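# Load the cartridge into the sealant gun with two arms

## Task

Put the cartridge into the sealant gun so it sits all the way forward in the cup of the gun's front ring, with its nozzle sticking out through that ring. The plunger rod can only be pulled back while the small thumb plate on the rod, just behind the handle, is held pushed toward the front of the gun. The gun must never enter or pass above the marked zones around either arm's base, or the task fails. At the end the loaded gun must lie on the table itself, not on any other object, and must stay correct without the robot holding anything in place. Anything the robot is touching at the end must not drop by more than about a fingernail's thickness once released, or the task fails. Nothing may be knocked or placed off the table. Finish by declaring that you are done; without that the task fails.

## Robot and tools

ROBOT AND FRAME
Two 6-joint arms with parallel grippers: left_arm and right_arm. These are names only, not sides of any image. One shared scene frame is used: origin on the table top between the arms, +x out over the table, +z up; left_arm is on the +y side. Base roots: left_arm at (+0.037, +0.360, 0) m, quat_wxyz (+1.000, 0, 0, -0.009); right_arm at (-0.018, -0.321, 0) m, quat_wxyz (+0.997, 0, 0, +0.078). Fingers point along the gripper's +z and open and close along its y. The reported hand point sits between the pads, roughly 1 cm behind the fingertips, and grows less accurate at long reach.

THE ROW (used by execute_actions and move)
A row is 14 numbers, each in [-1, 1], always covering both arms: left_arm's 7 first, then right_arm's 7. Per arm the order is: wrist pitch, shoulder, wrist roll, elbow, wrist yaw, waist, then gripper opening. Follow this order only. The six joint numbers are scaled offsets, not angles: 1.0 equals 1.202 rad for waist, 1.258 shoulder, 1.238 elbow, 2.073 wrist pitch, 2.022 wrist yaw and wrist roll. The seventh number is an absolute opening: -1 closed, +1 fully open (0.094 m pad gap). Optionally 12 more numbers from 0 to 1 may follow: stiffness multipliers for each joint, left's 6 then right's 6, in the same joint order; they persist until changed.
Stated joint ranges (rad): waist -2.618 to 3.054, shoulder 0.000 to 3.142, elbow 0.000 to 3.142, wrist pitch -1.571 to 1.571, wrist yaw -1.571 to 1.571, wrist roll -2.094 to 2.094. True ends may differ by up to 0.036 rad.

TOOLS
execute_actions(actions): a list of up to 15 actions; each action is a list of up to 15 rows, one row per 1/30 s control step; an action always spans 15 steps (0.5 s), so a short action keeps repeating its final row. Joint numbers in every row of an action are offsets from the angles at that action's start (for the first action, from the last reported angles), not from the previous row. An action that would push any joint more than 0.036 rad beyond its range is rejected for both arms; if the first action fails this, or anything is malformed, nothing runs at all. An empty list just returns the current state and images.
move(target, speed, blocking): target is one row whose offsets are counted from the Joint positions in the latest result that printed them. All joints follow synchronized paths, so the hand usually curves. speed is the top rate in rad/s of the joint with the longest travel, 0.01 to 2, default 0.5; paths last 0.5 to 10 s. Moves ignore obstacles and the other arm. Finger values are applied at the start. With blocking=false you get a result after 0.5 s while motion continues; before sending other rows or moves, call wait or stop. The extra 'move:' line reports the ending (done, off_target, moving, held, fault), limits=held or limits=none, and each arm's joint furthest from its target.
wait(seconds): 0 to 10; lets the scene run with last commands held.
stop(): brakes a running move; it needs room, more when fast. Fingers continue.
zoom_image(camera, region): camera is cam_high, cam_low, cam_left_wrist or cam_right_wrist; region [x0, y0, x1, y1] in pixels, top-left origin, at most 504 by 504.
read_manual(section): licence texts only.
finished_scene(scene): pass the current scene number to declare completion; irreversible.

RESULTS
Each arm's state gives end_effector_position (m) and end_effector_quat_wxyz in the scene frame. Joint positions and Joint velocities list each arm's joints in row order (rad, rad/s) plus pad gap (m). Joint targets shows where joints are currently driven. grip_measured is the opening on the command scale (each gripper offset up to about 1 mm). Step readings list joint angles at some steps; HELD marks steps where an arm's command was held back. 'joint command not followed' means a clearance check altered targets. 'joint sent to its limit' means a joint was clipped at its end. FAULT and OVER-TEMPERATURE FAULT mark arm stops; MOTOR HOT warns from 75 °C (stop at 90 °C, arm collapses at 100 °C). Images arrive from all four 504x504 cameras; calibration data is provided, with small per-scene error.

MOTION BEHAVIOUR
Each step, a joint's target is kept within a lead of its measured angle (0.202 rad waist, 0.258 shoulder, 0.238 elbow, 0.573 wrist pitch, 0.522 wrist yaw and roll), and targets that would shift the hand over 70 mm are scaled back, so big changes take several actions; resend what remains. Friction can leave a joint about 0.031 rad short, and smaller commands may not move it. The robot holds its last command while you compose replies.

GRIPPING
To hold, command an opening about 0.03 below grip_measured (less for a lighter grip). Pad force tops out near 50 to 62 N, lower on parts under about 2 mm thick.

AVOID
Arms colliding or pressing each other; the gun entering or crossing the base zones; objects leaving the table; drops, slips, fast impacts and hard shoves (faster moves and targets further past contact press harder). Loose objects may occasionally be nudged by the scene. Release everything so that nothing touched settles more than a fingernail's width.

Each tool is called after "Emit:" by a JSON object that holds its "op" and its "data", one argument or row to a line.

## Session

Emit:
{"op": "execute_actions", "data": {
  "actions": []
}}

Scene clock: 0.00 s.
left_arm: end_effector_position=(+0.0981, +0.6836, +0.1422) grip_measured=+1.000 end_effector_quat_wxyz=(-0.136, +0.882, -0.421, -0.164) | right_arm: end_effector_position=(+0.3172, -0.5909, +0.2882) grip_measured=+1.000 end_effector_quat_wxyz=(+0.510, +0.652, +0.326, +0.457)
Joint names: [wrist pitch, shoulder, wrist roll, elbow, wrist yaw, waist]
Joint positions: left_arm=[-0.982  1.489 -0.971  1.218 -0.293  1.251  0.094] | right_arm=[ 0.43   1.318  1.805  0.817 -0.489 -1.024  0.094]
Joint velocities: left_arm=[-0.066  0.017 -0.037 -0.017 -0.037  0.027  0.   ] | right_arm=[-0.051  0.012  0.037  0.002  0.022  0.012  0.   ]
Motor temperatures (°C, as the motors report them): left_arm=[20 20 21 20 20 21] | right_arm=[19 21 20 20 18 18]
Joint targets: left_arm=[-0.982 1.489 -0.971 1.218 -0.293 1.251] | right_arm=[0.430 1.318 1.805 0.817 -0.489 -1.024]
Joint stiffness scale: left_arm=[1. 1. 1. 1. 1. 1.] | right_arm=[1. 1. 1. 1. 1. 1.]

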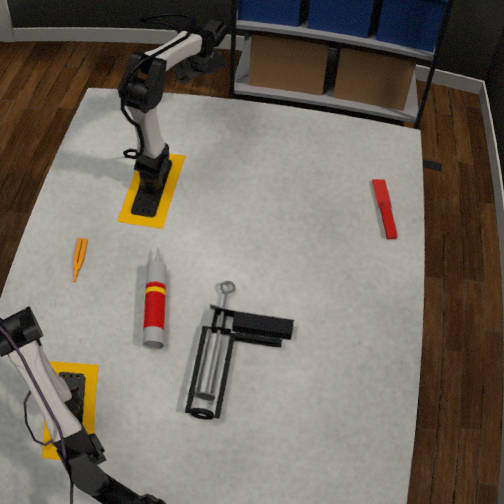

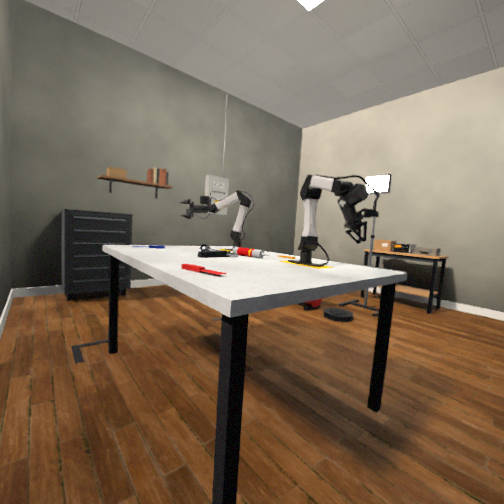

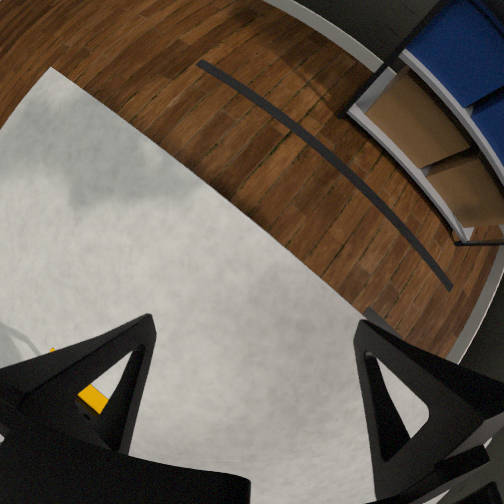

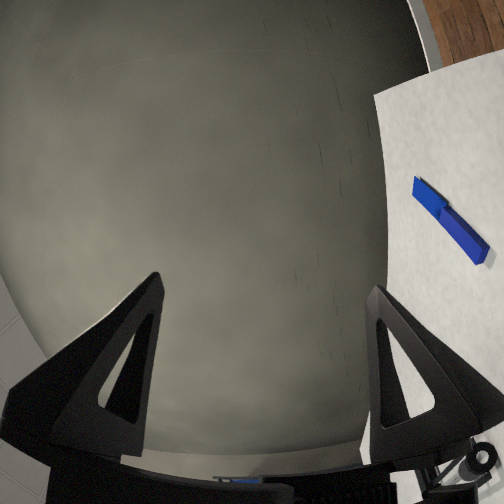

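Emit:
{"op": "zoom_image", "data": {
  "camera": "cam_high",
  "region": [120, 240, 320, 440]
}}

Emit:
{"op": "zoom_image", "data": {
  "camera": "cam_low",
  "region": [180, 220, 300, 280]
}}

Region (120, 240, 320, 440) of cam_high's 504x504 image, scaled by 2.520, with more detail than that image has.

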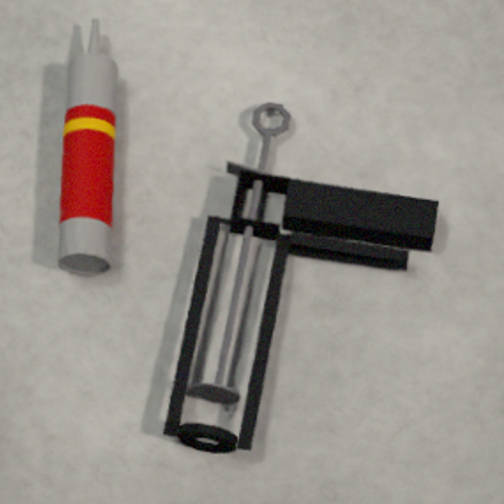

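Region (180, 220, 300, 280) of cam_low's 504x504 image, scaled by 4.200, with more detail than that image has.

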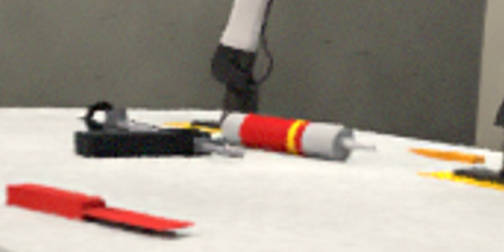

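Emit:
{"op": "move", "data": {
  "target": [0,0,0,0.2,0.145,-1,1, -0.5,0,-0.567,0.5,0.242,1,1],
  "speed": 1
}}

Emit:
{"op": "move", "data": {
  "target": [0,0,0,0,0,0,1, -0.386,0.702,0,0.485,0,0.27,1],
  "speed": 0.8
}}

Scene clock: 5.27 s.
left_arm: end_effector_position=(+0.4089, +0.3741, +0.2120) grip_measured=+1.000 end_effector_quat_wxyz=(+0.237, -0.465, +0.845, -0.116) | right_arm: end_effector_position=(+0.3687, -0.1874, +0.3400) grip_measured=+1.000 end_effector_quat_wxyz=(+0.453, +0.140, +0.844, +0.250)
Joint names: [wrist pitch, shoulder, wrist roll, elbow, wrist yaw, waist]
Joint positions: left_arm=[-0.983  1.489 -0.971  1.436 -0.008  0.051  0.094] | right_arm=[-0.587  1.318  0.664  1.422 -0.009  0.172  0.094]
Joint velocities: left_arm=[ 0.007  0.002  0.022 -0.007  0.051 -0.017  0.   ] | right_arm=[ 0.037 -0.002  0.066 -0.002 -0.007 -0.017  0.   ]
Motor temperatures (°C, as the motors report them): left_arm=[21 21 21 21 20 21] | right_arm=[21 21 20 22 18 18]
Joint targets: left_arm=[-0.982 1.489 -0.971 1.466 -0.000 0.049] | right_arm=[-0.606 1.318 0.658 1.436 0.001 0.178]
Joint stiffness scale: left_arm=[1. 1. 1. 1. 1. 1.] | right_arm=[1. 1. 1. 1. 1. 1.]
move: off_target (left_arm); limits=none; left_arm: farthest joint: the elbow, 0.029 radians from its target (0.247 radians at the start); right_arm: farthest joint: the wrist pitch, 0.019 radians from its target (1.037 radians at the start)
camera_calibration (this result's frames):
cam_left_wrist: T_world_to_cam=[[0.7517, -0.535636, 0.38476, -0.185173], [-0.613659, -0.781796, 0.110535, 0.558788], [0.241598, -0.319201, -0.916374, 0.320121], [0, 0, 0, 1]] pos_world=[0.40476, 0.439856, 0.302832]
cam_right_wrist: T_world_to_cam=[[0.0557873, -0.850231, -0.523445, 0.00750358], [-0.975953, 0.0642088, -0.208308, 0.466397], [0.21072, 0.522479, -0.826204, 0.408258], [0, 0, 0, 1]] pos_world=[0.368734, -0.236873, 0.438387]

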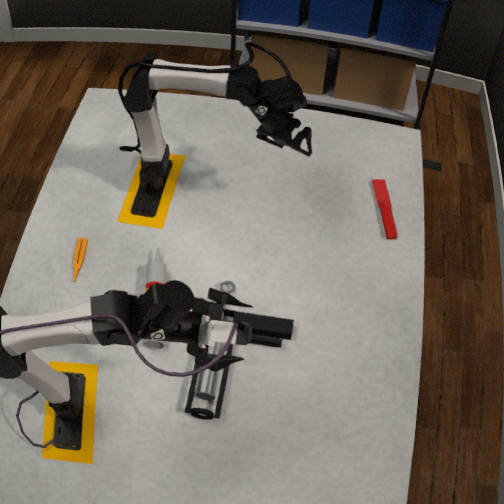

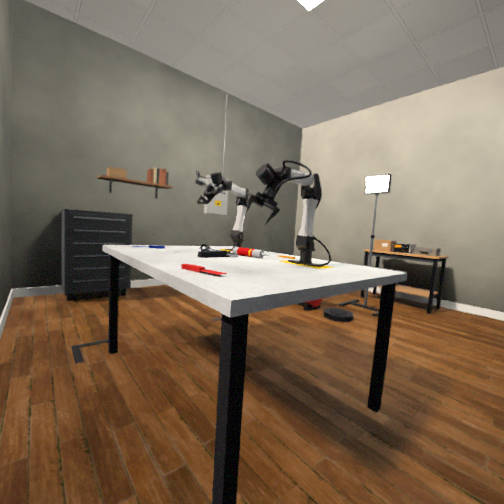

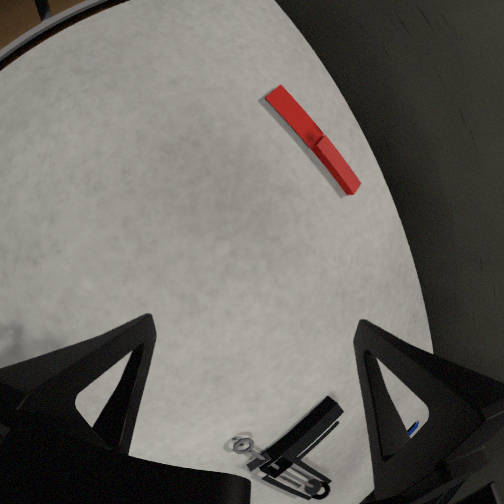

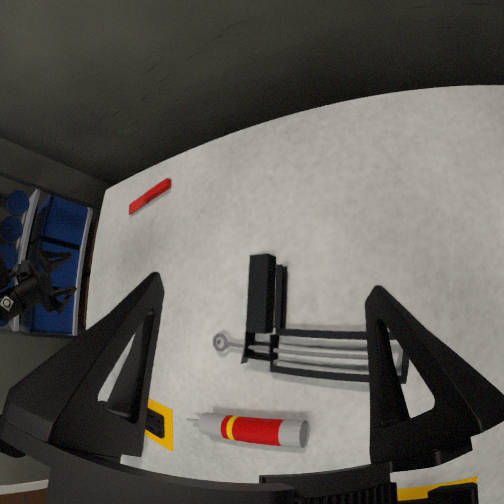

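Scene clock: 7.23 s.
left_arm: end_effector_position=(+0.4089, +0.3741, +0.2120) grip_measured=+1.000 end_effector_quat_wxyz=(+0.237, -0.465, +0.845, -0.116) | right_arm: end_effector_position=(+0.3221, -0.0604, +0.0914) grip_measured=+1.000 end_effector_quat_wxyz=(-0.002, +0.007, +1.000, +0.004)
Joint names: [wrist pitch, shoulder, wrist roll, elbow, wrist yaw, waist]
Joint positions: left_arm=[-0.983  1.489 -0.971  1.436 -0.008  0.051  0.094] | right_arm=[-1.373  2.203  0.664  2.006 -0.009  0.493  0.094]
Joint velocities: left_arm=[-0.051 -0.007  0.007 -0.022 -0.066 -0.002  0.   ] | right_arm=[-0.007  0.022 -0.051 -0.007 -0.007 -0.007  0.   ]
Motor temperatures (°C, as the motors report them): left_arm=[21 21 21 21 20 21] | right_arm=[21 22 20 22 18 18]
Joint targets: left_arm=[-0.983 1.489 -0.971 1.436 -0.008 0.051] | right_arm=[-1.388 2.201 0.664 2.022 -0.009 0.496]
Joint stiffness scale: left_arm=[1. 1. 1. 1. 1. 1.] | right_arm=[1. 1. 1. 1. 1. 1.]
move: done; limits=none; left_arm: farthest joint: the waist, 0.000 radians from its target (0.000 radians at the start); right_arm: farthest joint: the elbow, 0.016 radians from its target (0.600 radians at the start)
camera_calibration (this result's frames):
cam_left_wrist: T_world_to_cam=[[0.7517, -0.535636, 0.38476, -0.185173], [-0.613659, -0.781796, 0.110535, 0.558788], [0.241598, -0.319201, -0.916374, 0.320121], [0, 0, 0, 1]] pos_world=[0.40476, 0.439856, 0.302832]
cam_right_wrist: T_world_to_cam=[[0.0471209, -0.997763, -0.0474218, -0.0616836], [-0.708983, -0.0668499, 0.70205, 0.183838], [-0.703649, 0.000540105, -0.710547, 0.398753], [0, 0, 0, 1]] pos_world=[0.413827, -0.0494714, 0.151344]

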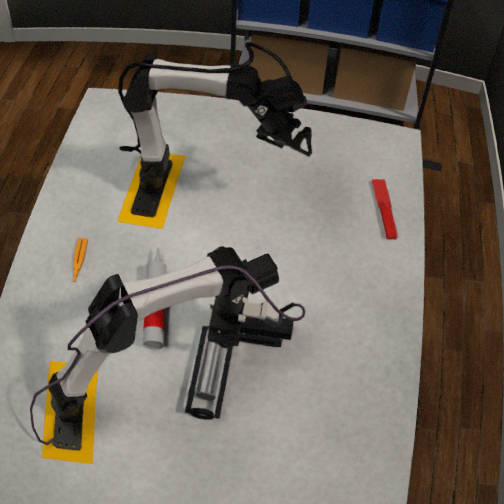

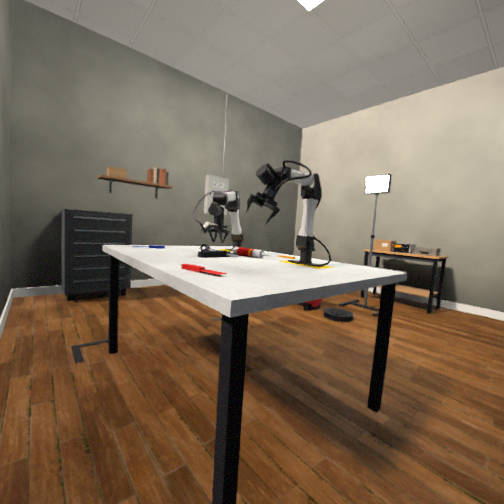

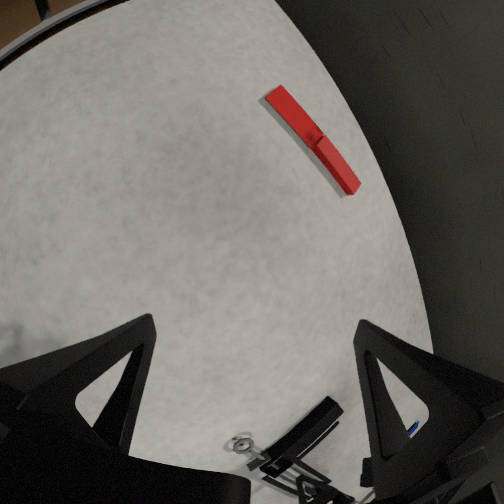

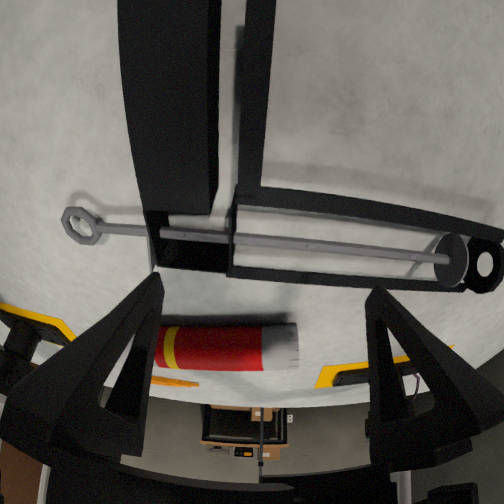

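Emit:
{"op": "zoom_image", "data": {
  "camera": "cam_right_wrist",
  "region": [50, 170, 270, 300]
}}

Emit:
{"op": "zoom_image", "data": {
  "camera": "cam_left_wrist",
  "region": [210, 390, 360, 504]
}}

Region (50, 170, 270, 300) of cam_right_wrist's 504x504 image, scaled by 2.291, with more detail than that image has; it fills the top 298 rows of this view, and the rest is white.

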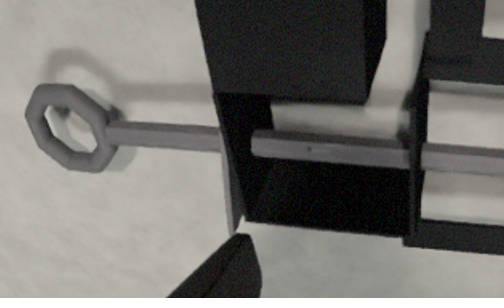

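Region (210, 390, 360, 504) of cam_left_wrist's 504x504 image, scaled by 3.360, with more detail than that image has; it fills the top 383 rows of this view, and the rest is white.

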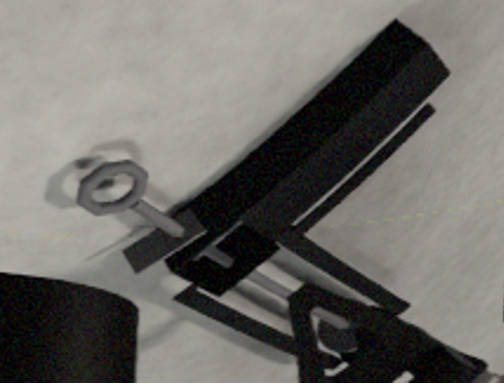

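Emit:
{"op": "move", "data": {
  "target": [0,0,0,0,0,0,1, 0.012,0.046,0.07,0.038,0,0.116,1],
  "speed": 0.3
}}

Scene clock: 10.53 s.
left_arm: end_effector_position=(+0.4089, +0.3741, +0.2120) grip_measured=+1.000 end_effector_quat_wxyz=(+0.237, -0.465, +0.845, -0.116) | right_arm: end_effector_position=(+0.2892, -0.0098, +0.0798) grip_measured=+1.000 end_effector_quat_wxyz=(-0.004, +0.005, +1.000, +0.002)
Joint names: [wrist pitch, shoulder, wrist roll, elbow, wrist yaw, waist]
Joint positions: left_arm=[-0.983  1.489 -0.971  1.436 -0.008  0.051  0.094] | right_arm=[-1.358  2.248  0.798  2.034 -0.009  0.631  0.094]
Joint velocities: left_arm=[-0.037 -0.012 -0.051 -0.002 -0.037 -0.017  0.   ] | right_arm=[-0.022  0.017  0.051  0.012 -0.037  0.007  0.   ]
Motor temperatures (°C, as the motors report them): left_arm=[22 21 21 22 20 21] | right_arm=[21 23 20 23 18 18]
Joint targets: left_arm=[-0.983 1.489 -0.971 1.436 -0.008 0.051] | right_arm=[-1.347 2.261 0.805 2.053 -0.009 0.633]
Joint stiffness scale: left_arm=[1. 1. 1. 1. 1. 1.] | right_arm=[1. 1. 1. 1. 1. 1.]
move: done; limits=none; left_arm: farthest joint: the waist, 0.000 radians from its target (0.000 radians at the start); right_arm: farthest joint: the elbow, 0.019 radians from its target (0.047 radians at the start)
camera_calibration (this result's frames):
cam_left_wrist: T_world_to_cam=[[0.7517, -0.535636, 0.38476, -0.185173], [-0.613659, -0.781796, 0.110535, 0.558788], [0.241598, -0.319201, -0.916374, 0.320121], [0, 0, 0, 1]] pos_world=[0.40476, 0.439856, 0.302832]
cam_right_wrist: T_world_to_cam=[[0.0504071, -0.997725, -0.044763, -0.0113708], [-0.706555, -0.0673018, 0.704451, 0.171141], [-0.705861, -0.00388182, -0.70834, 0.367805], [0, 0, 0, 1]] pos_world=[0.381112, 0.00160091, 0.139461]

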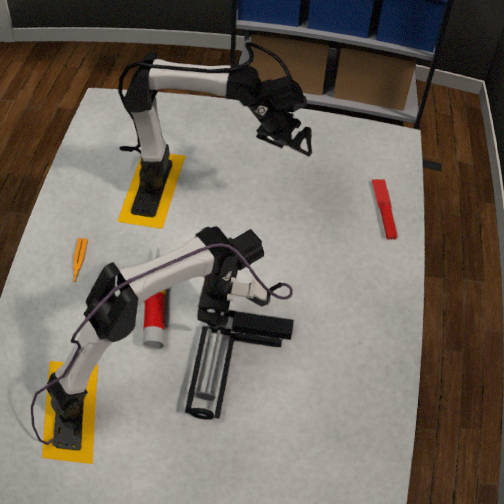

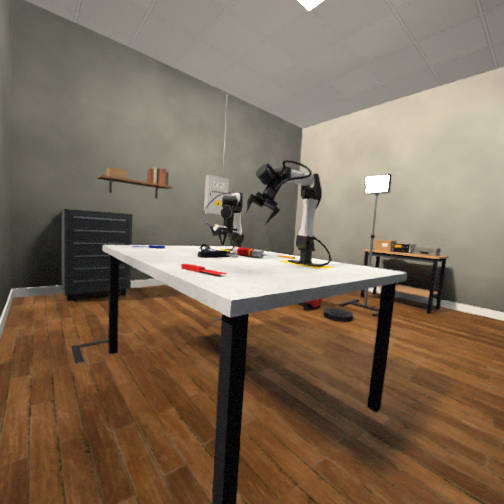

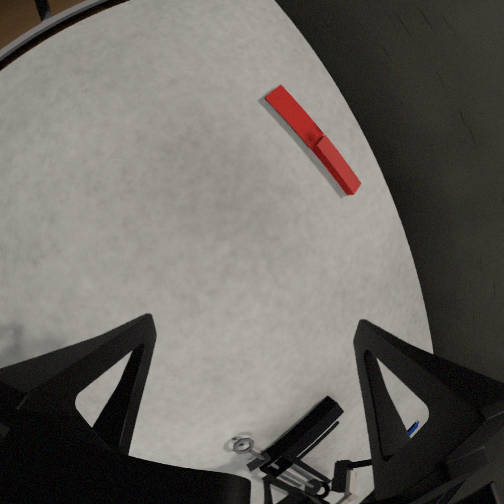

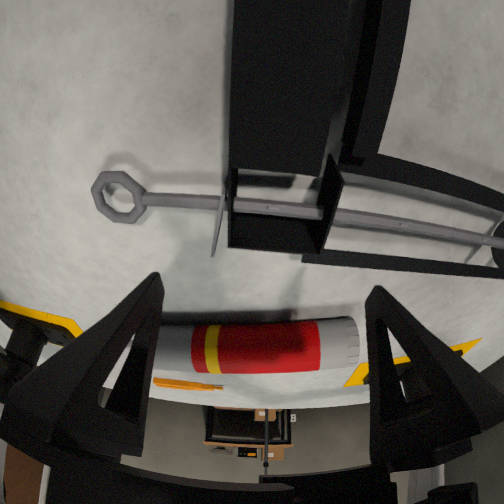

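Emit:
{"op": "move", "data": {
  "target": [0,0,0,0,0,0,1, 0.083,-0.012,0,-0.135,0,0.012,1],
  "speed": 0.15
}}

Scene clock: 13.13 s.
left_arm: end_effector_position=(+0.4089, +0.3741, +0.2120) grip_measured=+1.000 end_effector_quat_wxyz=(+0.237, -0.465, +0.845, -0.116) | right_arm: end_effector_position=(+0.2884, -0.0075, +0.0424) grip_measured=+1.000 end_effector_quat_wxyz=(+0.000, +0.003, +1.000, +0.007)
Joint names: [wrist pitch, shoulder, wrist roll, elbow, wrist yaw, waist]
Joint positions: left_arm=[-0.983  1.489 -0.971  1.436 -0.008  0.051  0.094] | right_arm=[-1.198  2.248  0.799  1.885 -0.009  0.636  0.094]
Joint velocities: left_arm=[ 0.007 -0.007  0.066 -0.017  0.007 -0.007  0.   ] | right_arm=[ 0.037  0.002 -0.007 -0.017 -0.007  0.012  0.   ]
Motor temperatures (°C, as the motors report them): left_arm=[22 22 21 22 20 21] | right_arm=[20 25 20 23 18 18]
Joint targets: left_arm=[-0.983 1.489 -0.971 1.436 -0.008 0.051] | right_arm=[-1.186 2.233 0.798 1.867 -0.009 0.646]
Joint stiffness scale: left_arm=[1. 1. 1. 1. 1. 1.] | right_arm=[1. 1. 1. 1. 1. 1.]
move: done; limits=none; left_arm: farthest joint: the waist, 0.000 radians from its target (0.000 radians at the start); right_arm: farthest joint: the elbow, 0.018 radians from its target (0.167 radians at the start)
camera_calibration (this result's frames):
cam_left_wrist: T_world_to_cam=[[0.7517, -0.535636, 0.38476, -0.185173], [-0.613659, -0.781796, 0.110535, 0.558788], [0.241598, -0.319201, -0.916374, 0.320121], [0, 0, 0, 1]] pos_world=[0.40476, 0.439856, 0.302832]
cam_right_wrist: T_world_to_cam=[[0.0549975, -0.997094, -0.0527064, -0.0117001], [-0.712082, -0.0761706, 0.697953, 0.198918], [-0.699939, -0.000854416, -0.714202, 0.339306], [0, 0, 0, 1]] pos_world=[0.379783, 0.00377551, 0.102882]

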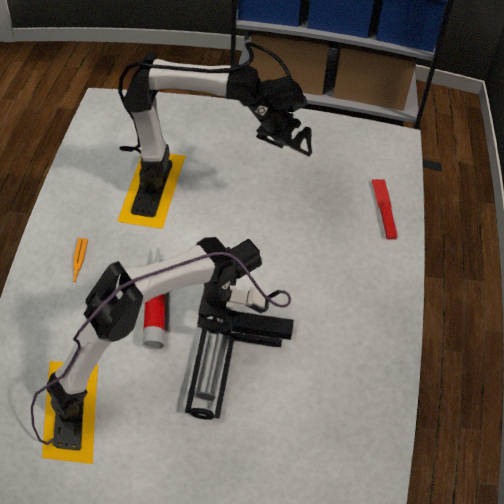

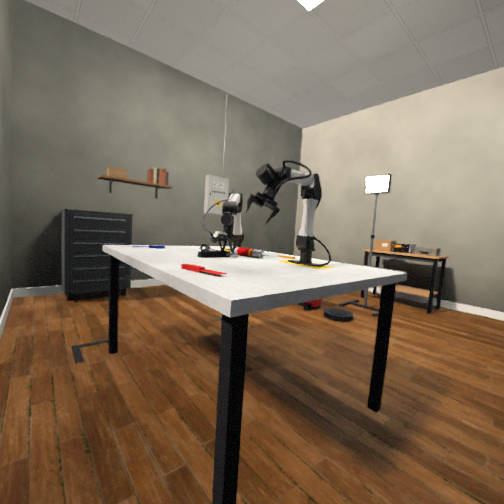

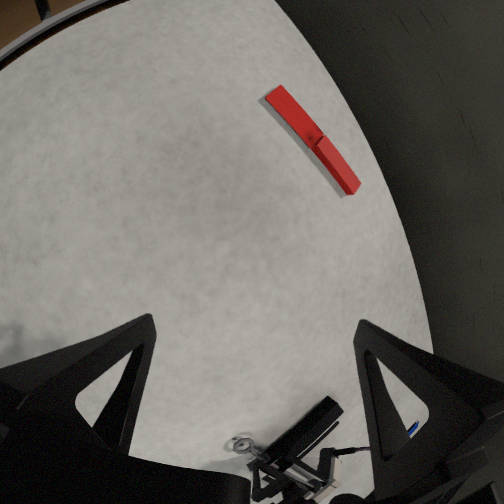

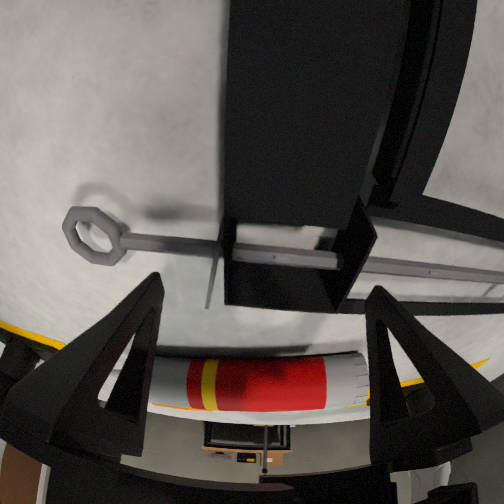

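Emit:
{"op": "move", "data": {
  "target": [0,0,0,0,0,0,1, 0.012,0,0,-0.046,0,0.012,1],
  "speed": 0.1
}}

Emit:
{"op": "move", "data": {
  "target": [0,0,0,0,0,0,1, 0,0,0,0,0,0,0.2]
}}

Scene clock: 14.57 s.
left_arm: end_effector_position=(+0.4089, +0.3741, +0.2120) grip_measured=+1.000 end_effector_quat_wxyz=(+0.237, -0.465, +0.845, -0.116) | right_arm: end_effector_position=(+0.2817, -0.0113, +0.0329) grip_measured=+1.000 end_effector_quat_wxyz=(-0.008, +0.001, +1.000, -0.002)
Joint names: [wrist pitch, shoulder, wrist roll, elbow, wrist yaw, waist]
Joint positions: left_arm=[-0.983  1.489 -0.971  1.436 -0.008  0.051  0.094] | right_arm=[-1.184  2.248  0.799  1.847 -0.009  0.641  0.094]
Joint velocities: left_arm=[-0.007 -0.007  0.022  0.022  0.022 -0.002  0.   ] | right_arm=[-0.066  0.012 -0.022 -0.012 -0.037  0.007  0.   ]
Motor temperatures (°C, as the motors report them): left_arm=[22 22 21 22 20 21] | right_arm=[20 25 20 23 18 18]
Joint targets: left_arm=[-0.983 1.489 -0.971 1.436 -0.008 0.051] | right_arm=[-1.173 2.248 0.799 1.828 -0.009 0.651]
Joint stiffness scale: left_arm=[1. 1. 1. 1. 1. 1.] | right_arm=[1. 1. 1. 1. 1. 1.]
move: done; limits=none; left_arm: farthest joint: the waist, 0.000 radians from its target (0.000 radians at the start); right_arm: farthest joint: the elbow, 0.019 radians from its target (0.057 radians at the start)
camera_calibration (this result's frames):
cam_left_wrist: T_world_to_cam=[[0.7517, -0.535636, 0.38476, -0.185173], [-0.613659, -0.781796, 0.110535, 0.558788], [0.241598, -0.319201, -0.916374, 0.320121], [0, 0, 0, 1]] pos_world=[0.40476, 0.439856, 0.302832]
cam_right_wrist: T_world_to_cam=[[0.0591735, -0.997597, -0.0360321, -0.0173732], [-0.699496, -0.0671888, 0.711471, 0.196559], [-0.712182, -0.016896, -0.701791, 0.330635], [0, 0, 0, 1]] pos_world=[0.373993, 0.00146149, 0.0915649]

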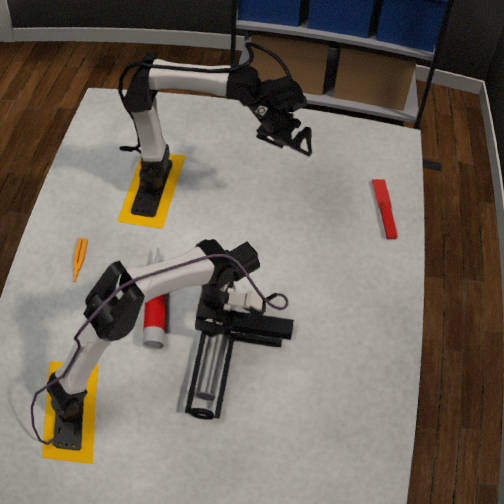

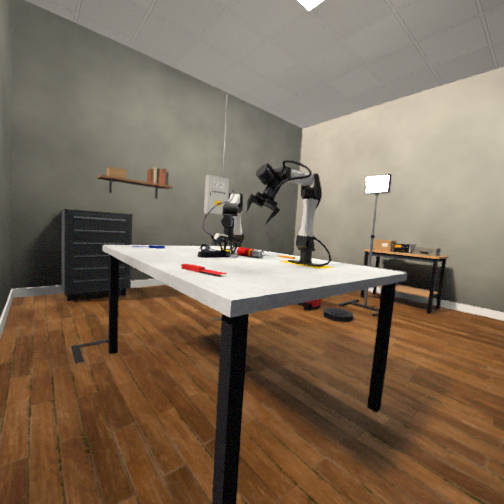

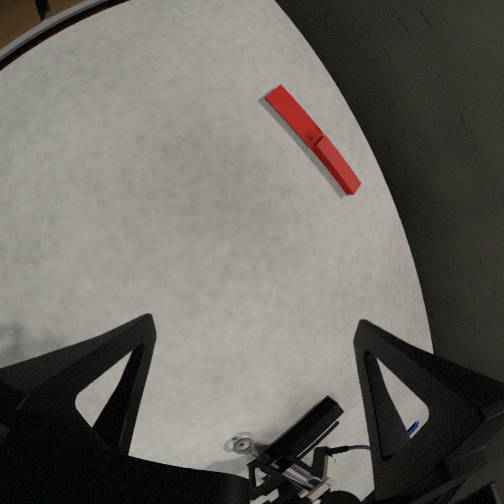

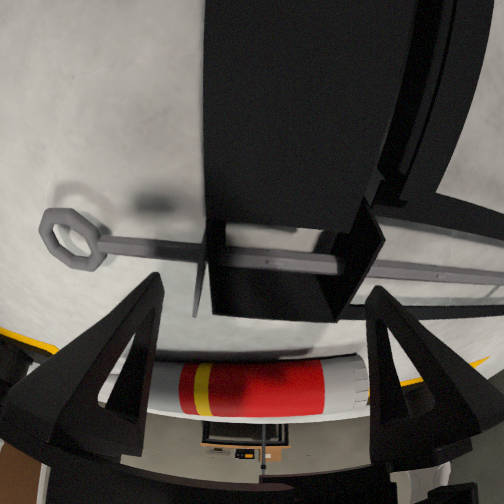

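Scene clock: 15.07 s.
left_arm: end_effector_position=(+0.4089, +0.3741, +0.2120) grip_measured=+1.000 end_effector_quat_wxyz=(+0.237, -0.465, +0.845, -0.116) | right_arm: end_effector_position=(+0.2814, -0.0117, +0.0329) grip_measured=+0.204 end_effector_quat_wxyz=(-0.009, +0.001, +1.000, -0.003)
Joint names: [wrist pitch, shoulder, wrist roll, elbow, wrist yaw, waist]
Joint positions: left_arm=[-0.983  1.489 -0.971  1.436 -0.008  0.051  0.094] | right_arm=[-1.186  2.248  0.8    1.847 -0.008  0.641  0.057]
Joint velocities: left_arm=[-0.007 -0.012 -0.007 -0.002  0.051  0.002  0.   ] | right_arm=[-0.066  0.007 -0.037 -0.017  0.066  0.007  0.   ]
Motor temperatures (°C, as the motors report them): left_arm=[22 22 21 22 20 21] | right_arm=[20 26 20 23 18 18]
Joint targets: left_arm=[-0.983 1.489 -0.971 1.436 -0.008 0.051] | right_arm=[-1.185 2.248 0.799 1.847 -0.009 0.641]
Joint stiffness scale: left_arm=[1. 1. 1. 1. 1. 1.] | right_arm=[1. 1. 1. 1. 1. 1.]
move: done; limits=none; left_arm: farthest joint: the waist, 0.000 radians from its target (0.000 radians at the start); right_arm: farthest joint: the wrist pitch, 0.002 radians from its target (0.000 radians at the start)
camera_calibration (this result's frames):
cam_left_wrist: T_world_to_cam=[[0.7517, -0.535636, 0.38476, -0.185173], [-0.613659, -0.781796, 0.110535, 0.558788], [0.241598, -0.319201, -0.916374, 0.320121], [0, 0, 0, 1]] pos_world=[0.40476, 0.439856, 0.302832]
cam_right_wrist: T_world_to_cam=[[0.0580009, -0.997722, -0.034446, -0.0174607], [-0.698822, -0.0652173, 0.712316, 0.196138], [-0.71294, -0.0172434, -0.701013, 0.330617], [0, 0, 0, 1]] pos_world=[0.373789, 0.00107161, 0.0914535]

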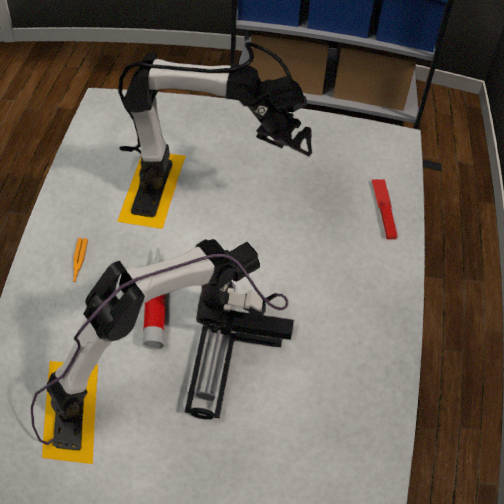

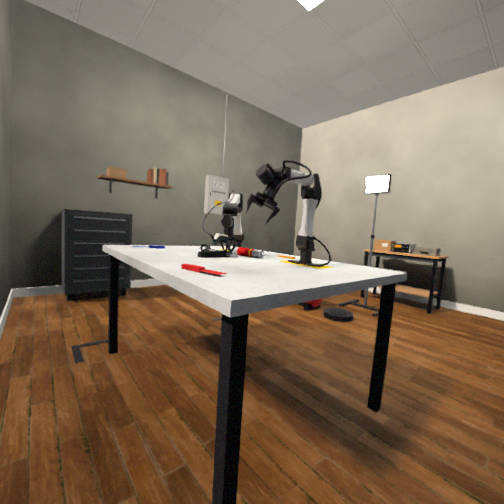

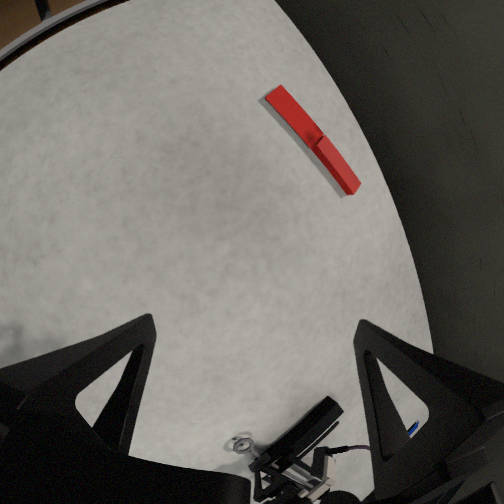

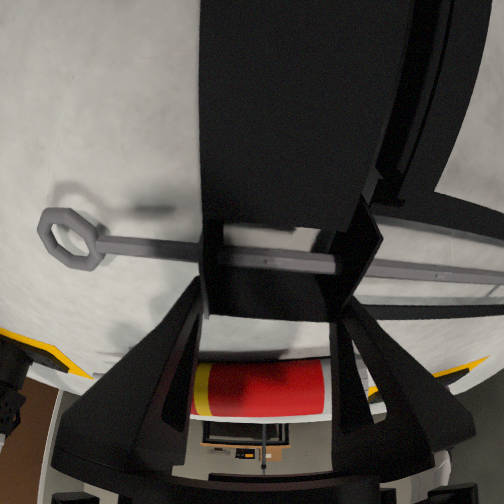

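Emit:
{"op": "move", "data": {
  "target": [0.11,0.23,-0.534,-0.15,0,-0.70,0.1, 0,0,0,0,0,0,0.14],
  "speed": 0.6
}}

Scene clock: 19.13 s.
left_arm: end_effector_position=(+0.3342, +0.1114, +0.0920) grip_measured=+0.103 end_effector_quat_wxyz=(+0.050, -0.543, +0.824, -0.152) | right_arm: end_effector_position=(+0.2812, -0.0117, +0.0329) grip_measured=+0.163 end_effector_quat_wxyz=(-0.009, +0.002, +1.000, -0.003)
Joint names: [wrist pitch, shoulder, wrist roll, elbow, wrist yaw, waist]
Joint positions: left_arm=[-0.814  1.731 -1.865  1.296 -0.009 -0.684  0.052] | right_arm=[-1.187  2.248  0.801  1.847 -0.009  0.641  0.055]
Joint velocities: left_arm=[ 0.037 -0.017  0.066 -0.007  0.022 -0.007  0.   ] | right_arm=[ 0.037 -0.007 -0.051  0.002 -0.051 -0.017  0.001]
Motor temperatures (°C, as the motors report them): left_arm=[22 22 21 23 20 21] | right_arm=[20 27 20 24 18 18]
Joint targets: left_arm=[-0.811 1.727 -1.858 1.297 -0.008 -0.676] | right_arm=[-1.186 2.248 0.800 1.847 -0.008 0.641]
Joint stiffness scale: left_arm=[1. 1. 1. 1. 1. 1.] | right_arm=[1. 1. 1. 1. 1. 1.]
move: held (left_arm); limits=held; held on 13 of 64 steps (left_arm), including the last (left_arm); left_arm: farthest joint: the wrist roll, 0.186 radians from its target (1.080 radians at the start); right_arm: farthest joint: the wrist pitch, 0.001 radians from its target (0.000 radians at the start)
joint command not followed: on one or more control steps a check withheld the commanded joint targets of the left arm, and it was not sent them on those steps. On the call's last step the targets were still withheld.
cause: the commanded joint targets would bring a part of the robot too close to another arm (this arm's wrist (the part past the wrist pitch) and the other arm's wrist (the part past the wrist pitch)); next, command targets that bring no part of the robot closer to that arm.
camera_calibration (this result's frames):
cam_left_wrist: T_world_to_cam=[[0.890419, -0.36796, 0.267879, -0.277797], [-0.454666, -0.746008, 0.48657, 0.229126], [0.0208011, -0.555047, -0.831559, 0.236666], [0, 0, 0, 1]] pos_world=[0.346609, 0.200072, 0.159731]
cam_right_wrist: T_world_to_cam=[[0.0568185, -0.99778, -0.0347304, -0.0170858], [-0.698324, -0.064579, 0.712863, 0.195875], [-0.713524, -0.0162507, -0.700443, 0.330663], [0, 0, 0, 1]] pos_world=[0.373691, 0.000975072, 0.0913848]

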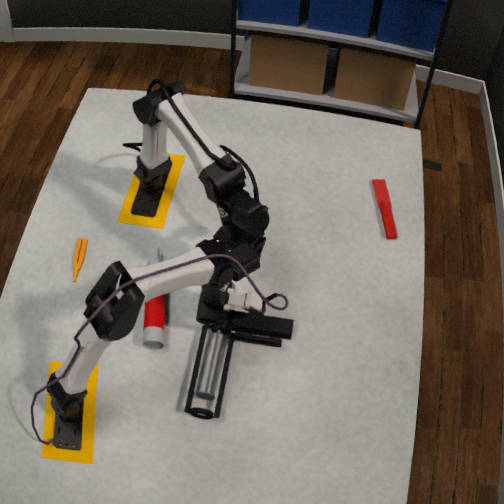

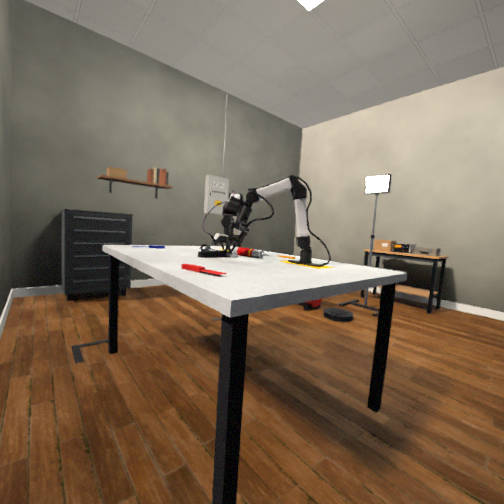

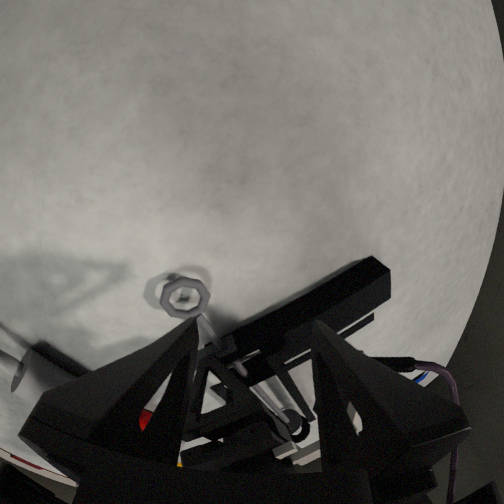

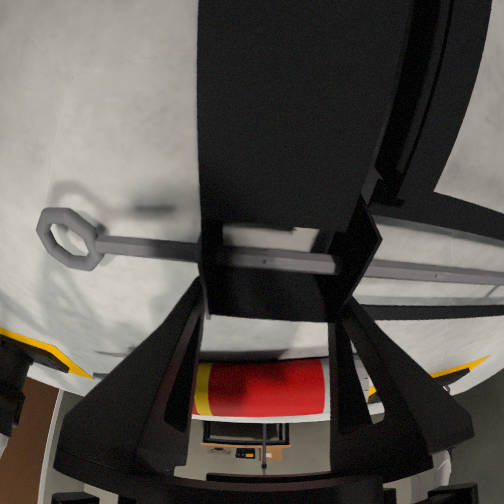

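Emit:
{"op": "move", "data": {
  "target": [0.70,-0.27,0.922,-0.875,0,-0.06,0.3, 0,0,0,0,0,0,0.13],
  "speed": 0.6
}}

Scene clock: 24.10 s.
left_arm: end_effector_position=(+0.2806, +0.1308, +0.0372) grip_measured=+0.297 end_effector_quat_wxyz=(+0.446, +0.321, +0.817, -0.174) | right_arm: end_effector_position=(+0.2812, -0.0116, +0.0329) grip_measured=+0.163 end_effector_quat_wxyz=(-0.009, +0.002, +1.000, -0.003)
Joint names: [wrist pitch, shoulder, wrist roll, elbow, wrist yaw, waist]
Joint positions: left_arm=[ 0.611  1.416 -0.008  0.233 -0.015 -0.747  0.061] | right_arm=[-1.187  2.248  0.801  1.847 -0.009  0.641  0.055]
Joint velocities: left_arm=[ 0.022 -0.007  0.037  0.002 -0.022 -0.012 -0.   ] | right_arm=[-0.022 -0.007  0.007  0.012  0.007  0.007  0.   ]
Motor temperatures (°C, as the motors report them): left_arm=[23 23 21 23 20 21] | right_arm=[20 29 20 24 18 18]
Joint targets: left_arm=[0.637 1.391 -0.001 0.213 -0.009 -0.757] | right_arm=[-1.187 2.248 0.801 1.847 -0.009 0.641]
Joint stiffness scale: left_arm=[1. 1. 1. 1. 1. 1.] | right_arm=[1. 1. 1. 1. 1. 1.]
move: off_target (left_arm); limits=none; left_arm: farthest joint: the wrist pitch, 0.026 radians from its target (1.452 radians at the start); right_arm: farthest joint: the waist, 0.000 radians from its target (0.000 radians at the start)
camera_calibration (this result's frames):
cam_left_wrist: T_world_to_cam=[[-0.65395, -0.756303, -0.0188637, 0.286494], [-0.635203, 0.562441, -0.529318, 0.163169], [0.410934, -0.334165, -0.848214, 0.0652485], [0, 0, 0, 1]] pos_world=[0.264185, 0.146707, 0.147117]
cam_right_wrist: T_world_to_cam=[[0.0568024, -0.997771, -0.0350116, -0.0170236], [-0.698129, -0.0647642, 0.713037, 0.195783], [-0.713715, -0.0160596, -0.700252, 0.330681], [0, 0, 0, 1]] pos_world=[0.37366, 0.00100468, 0.0913635]

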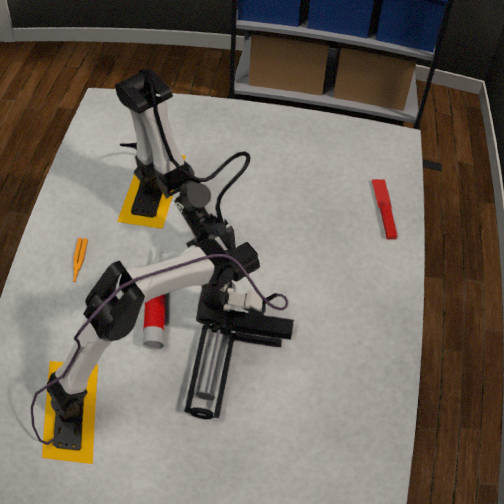

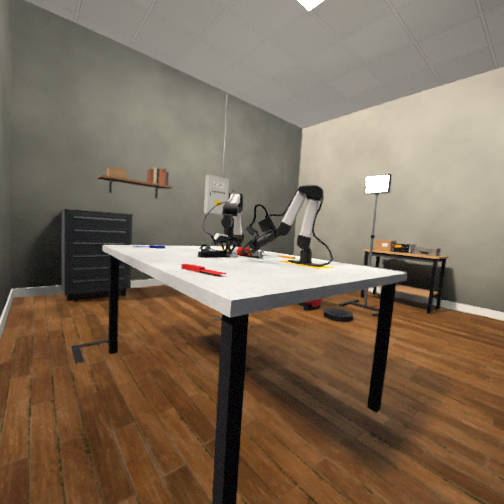

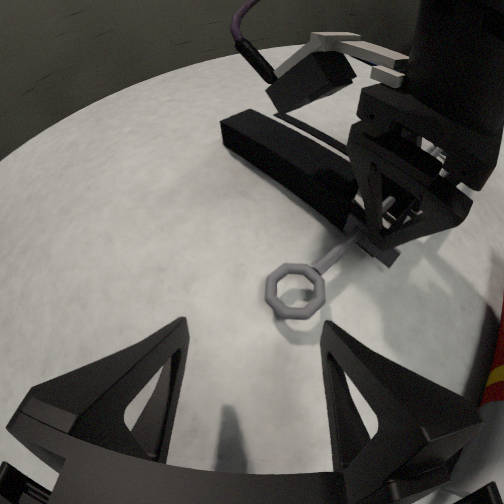

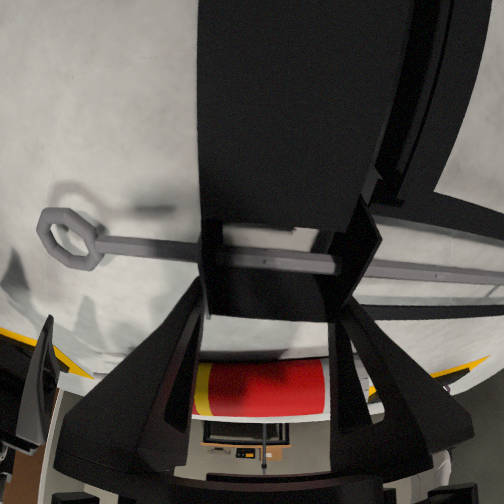

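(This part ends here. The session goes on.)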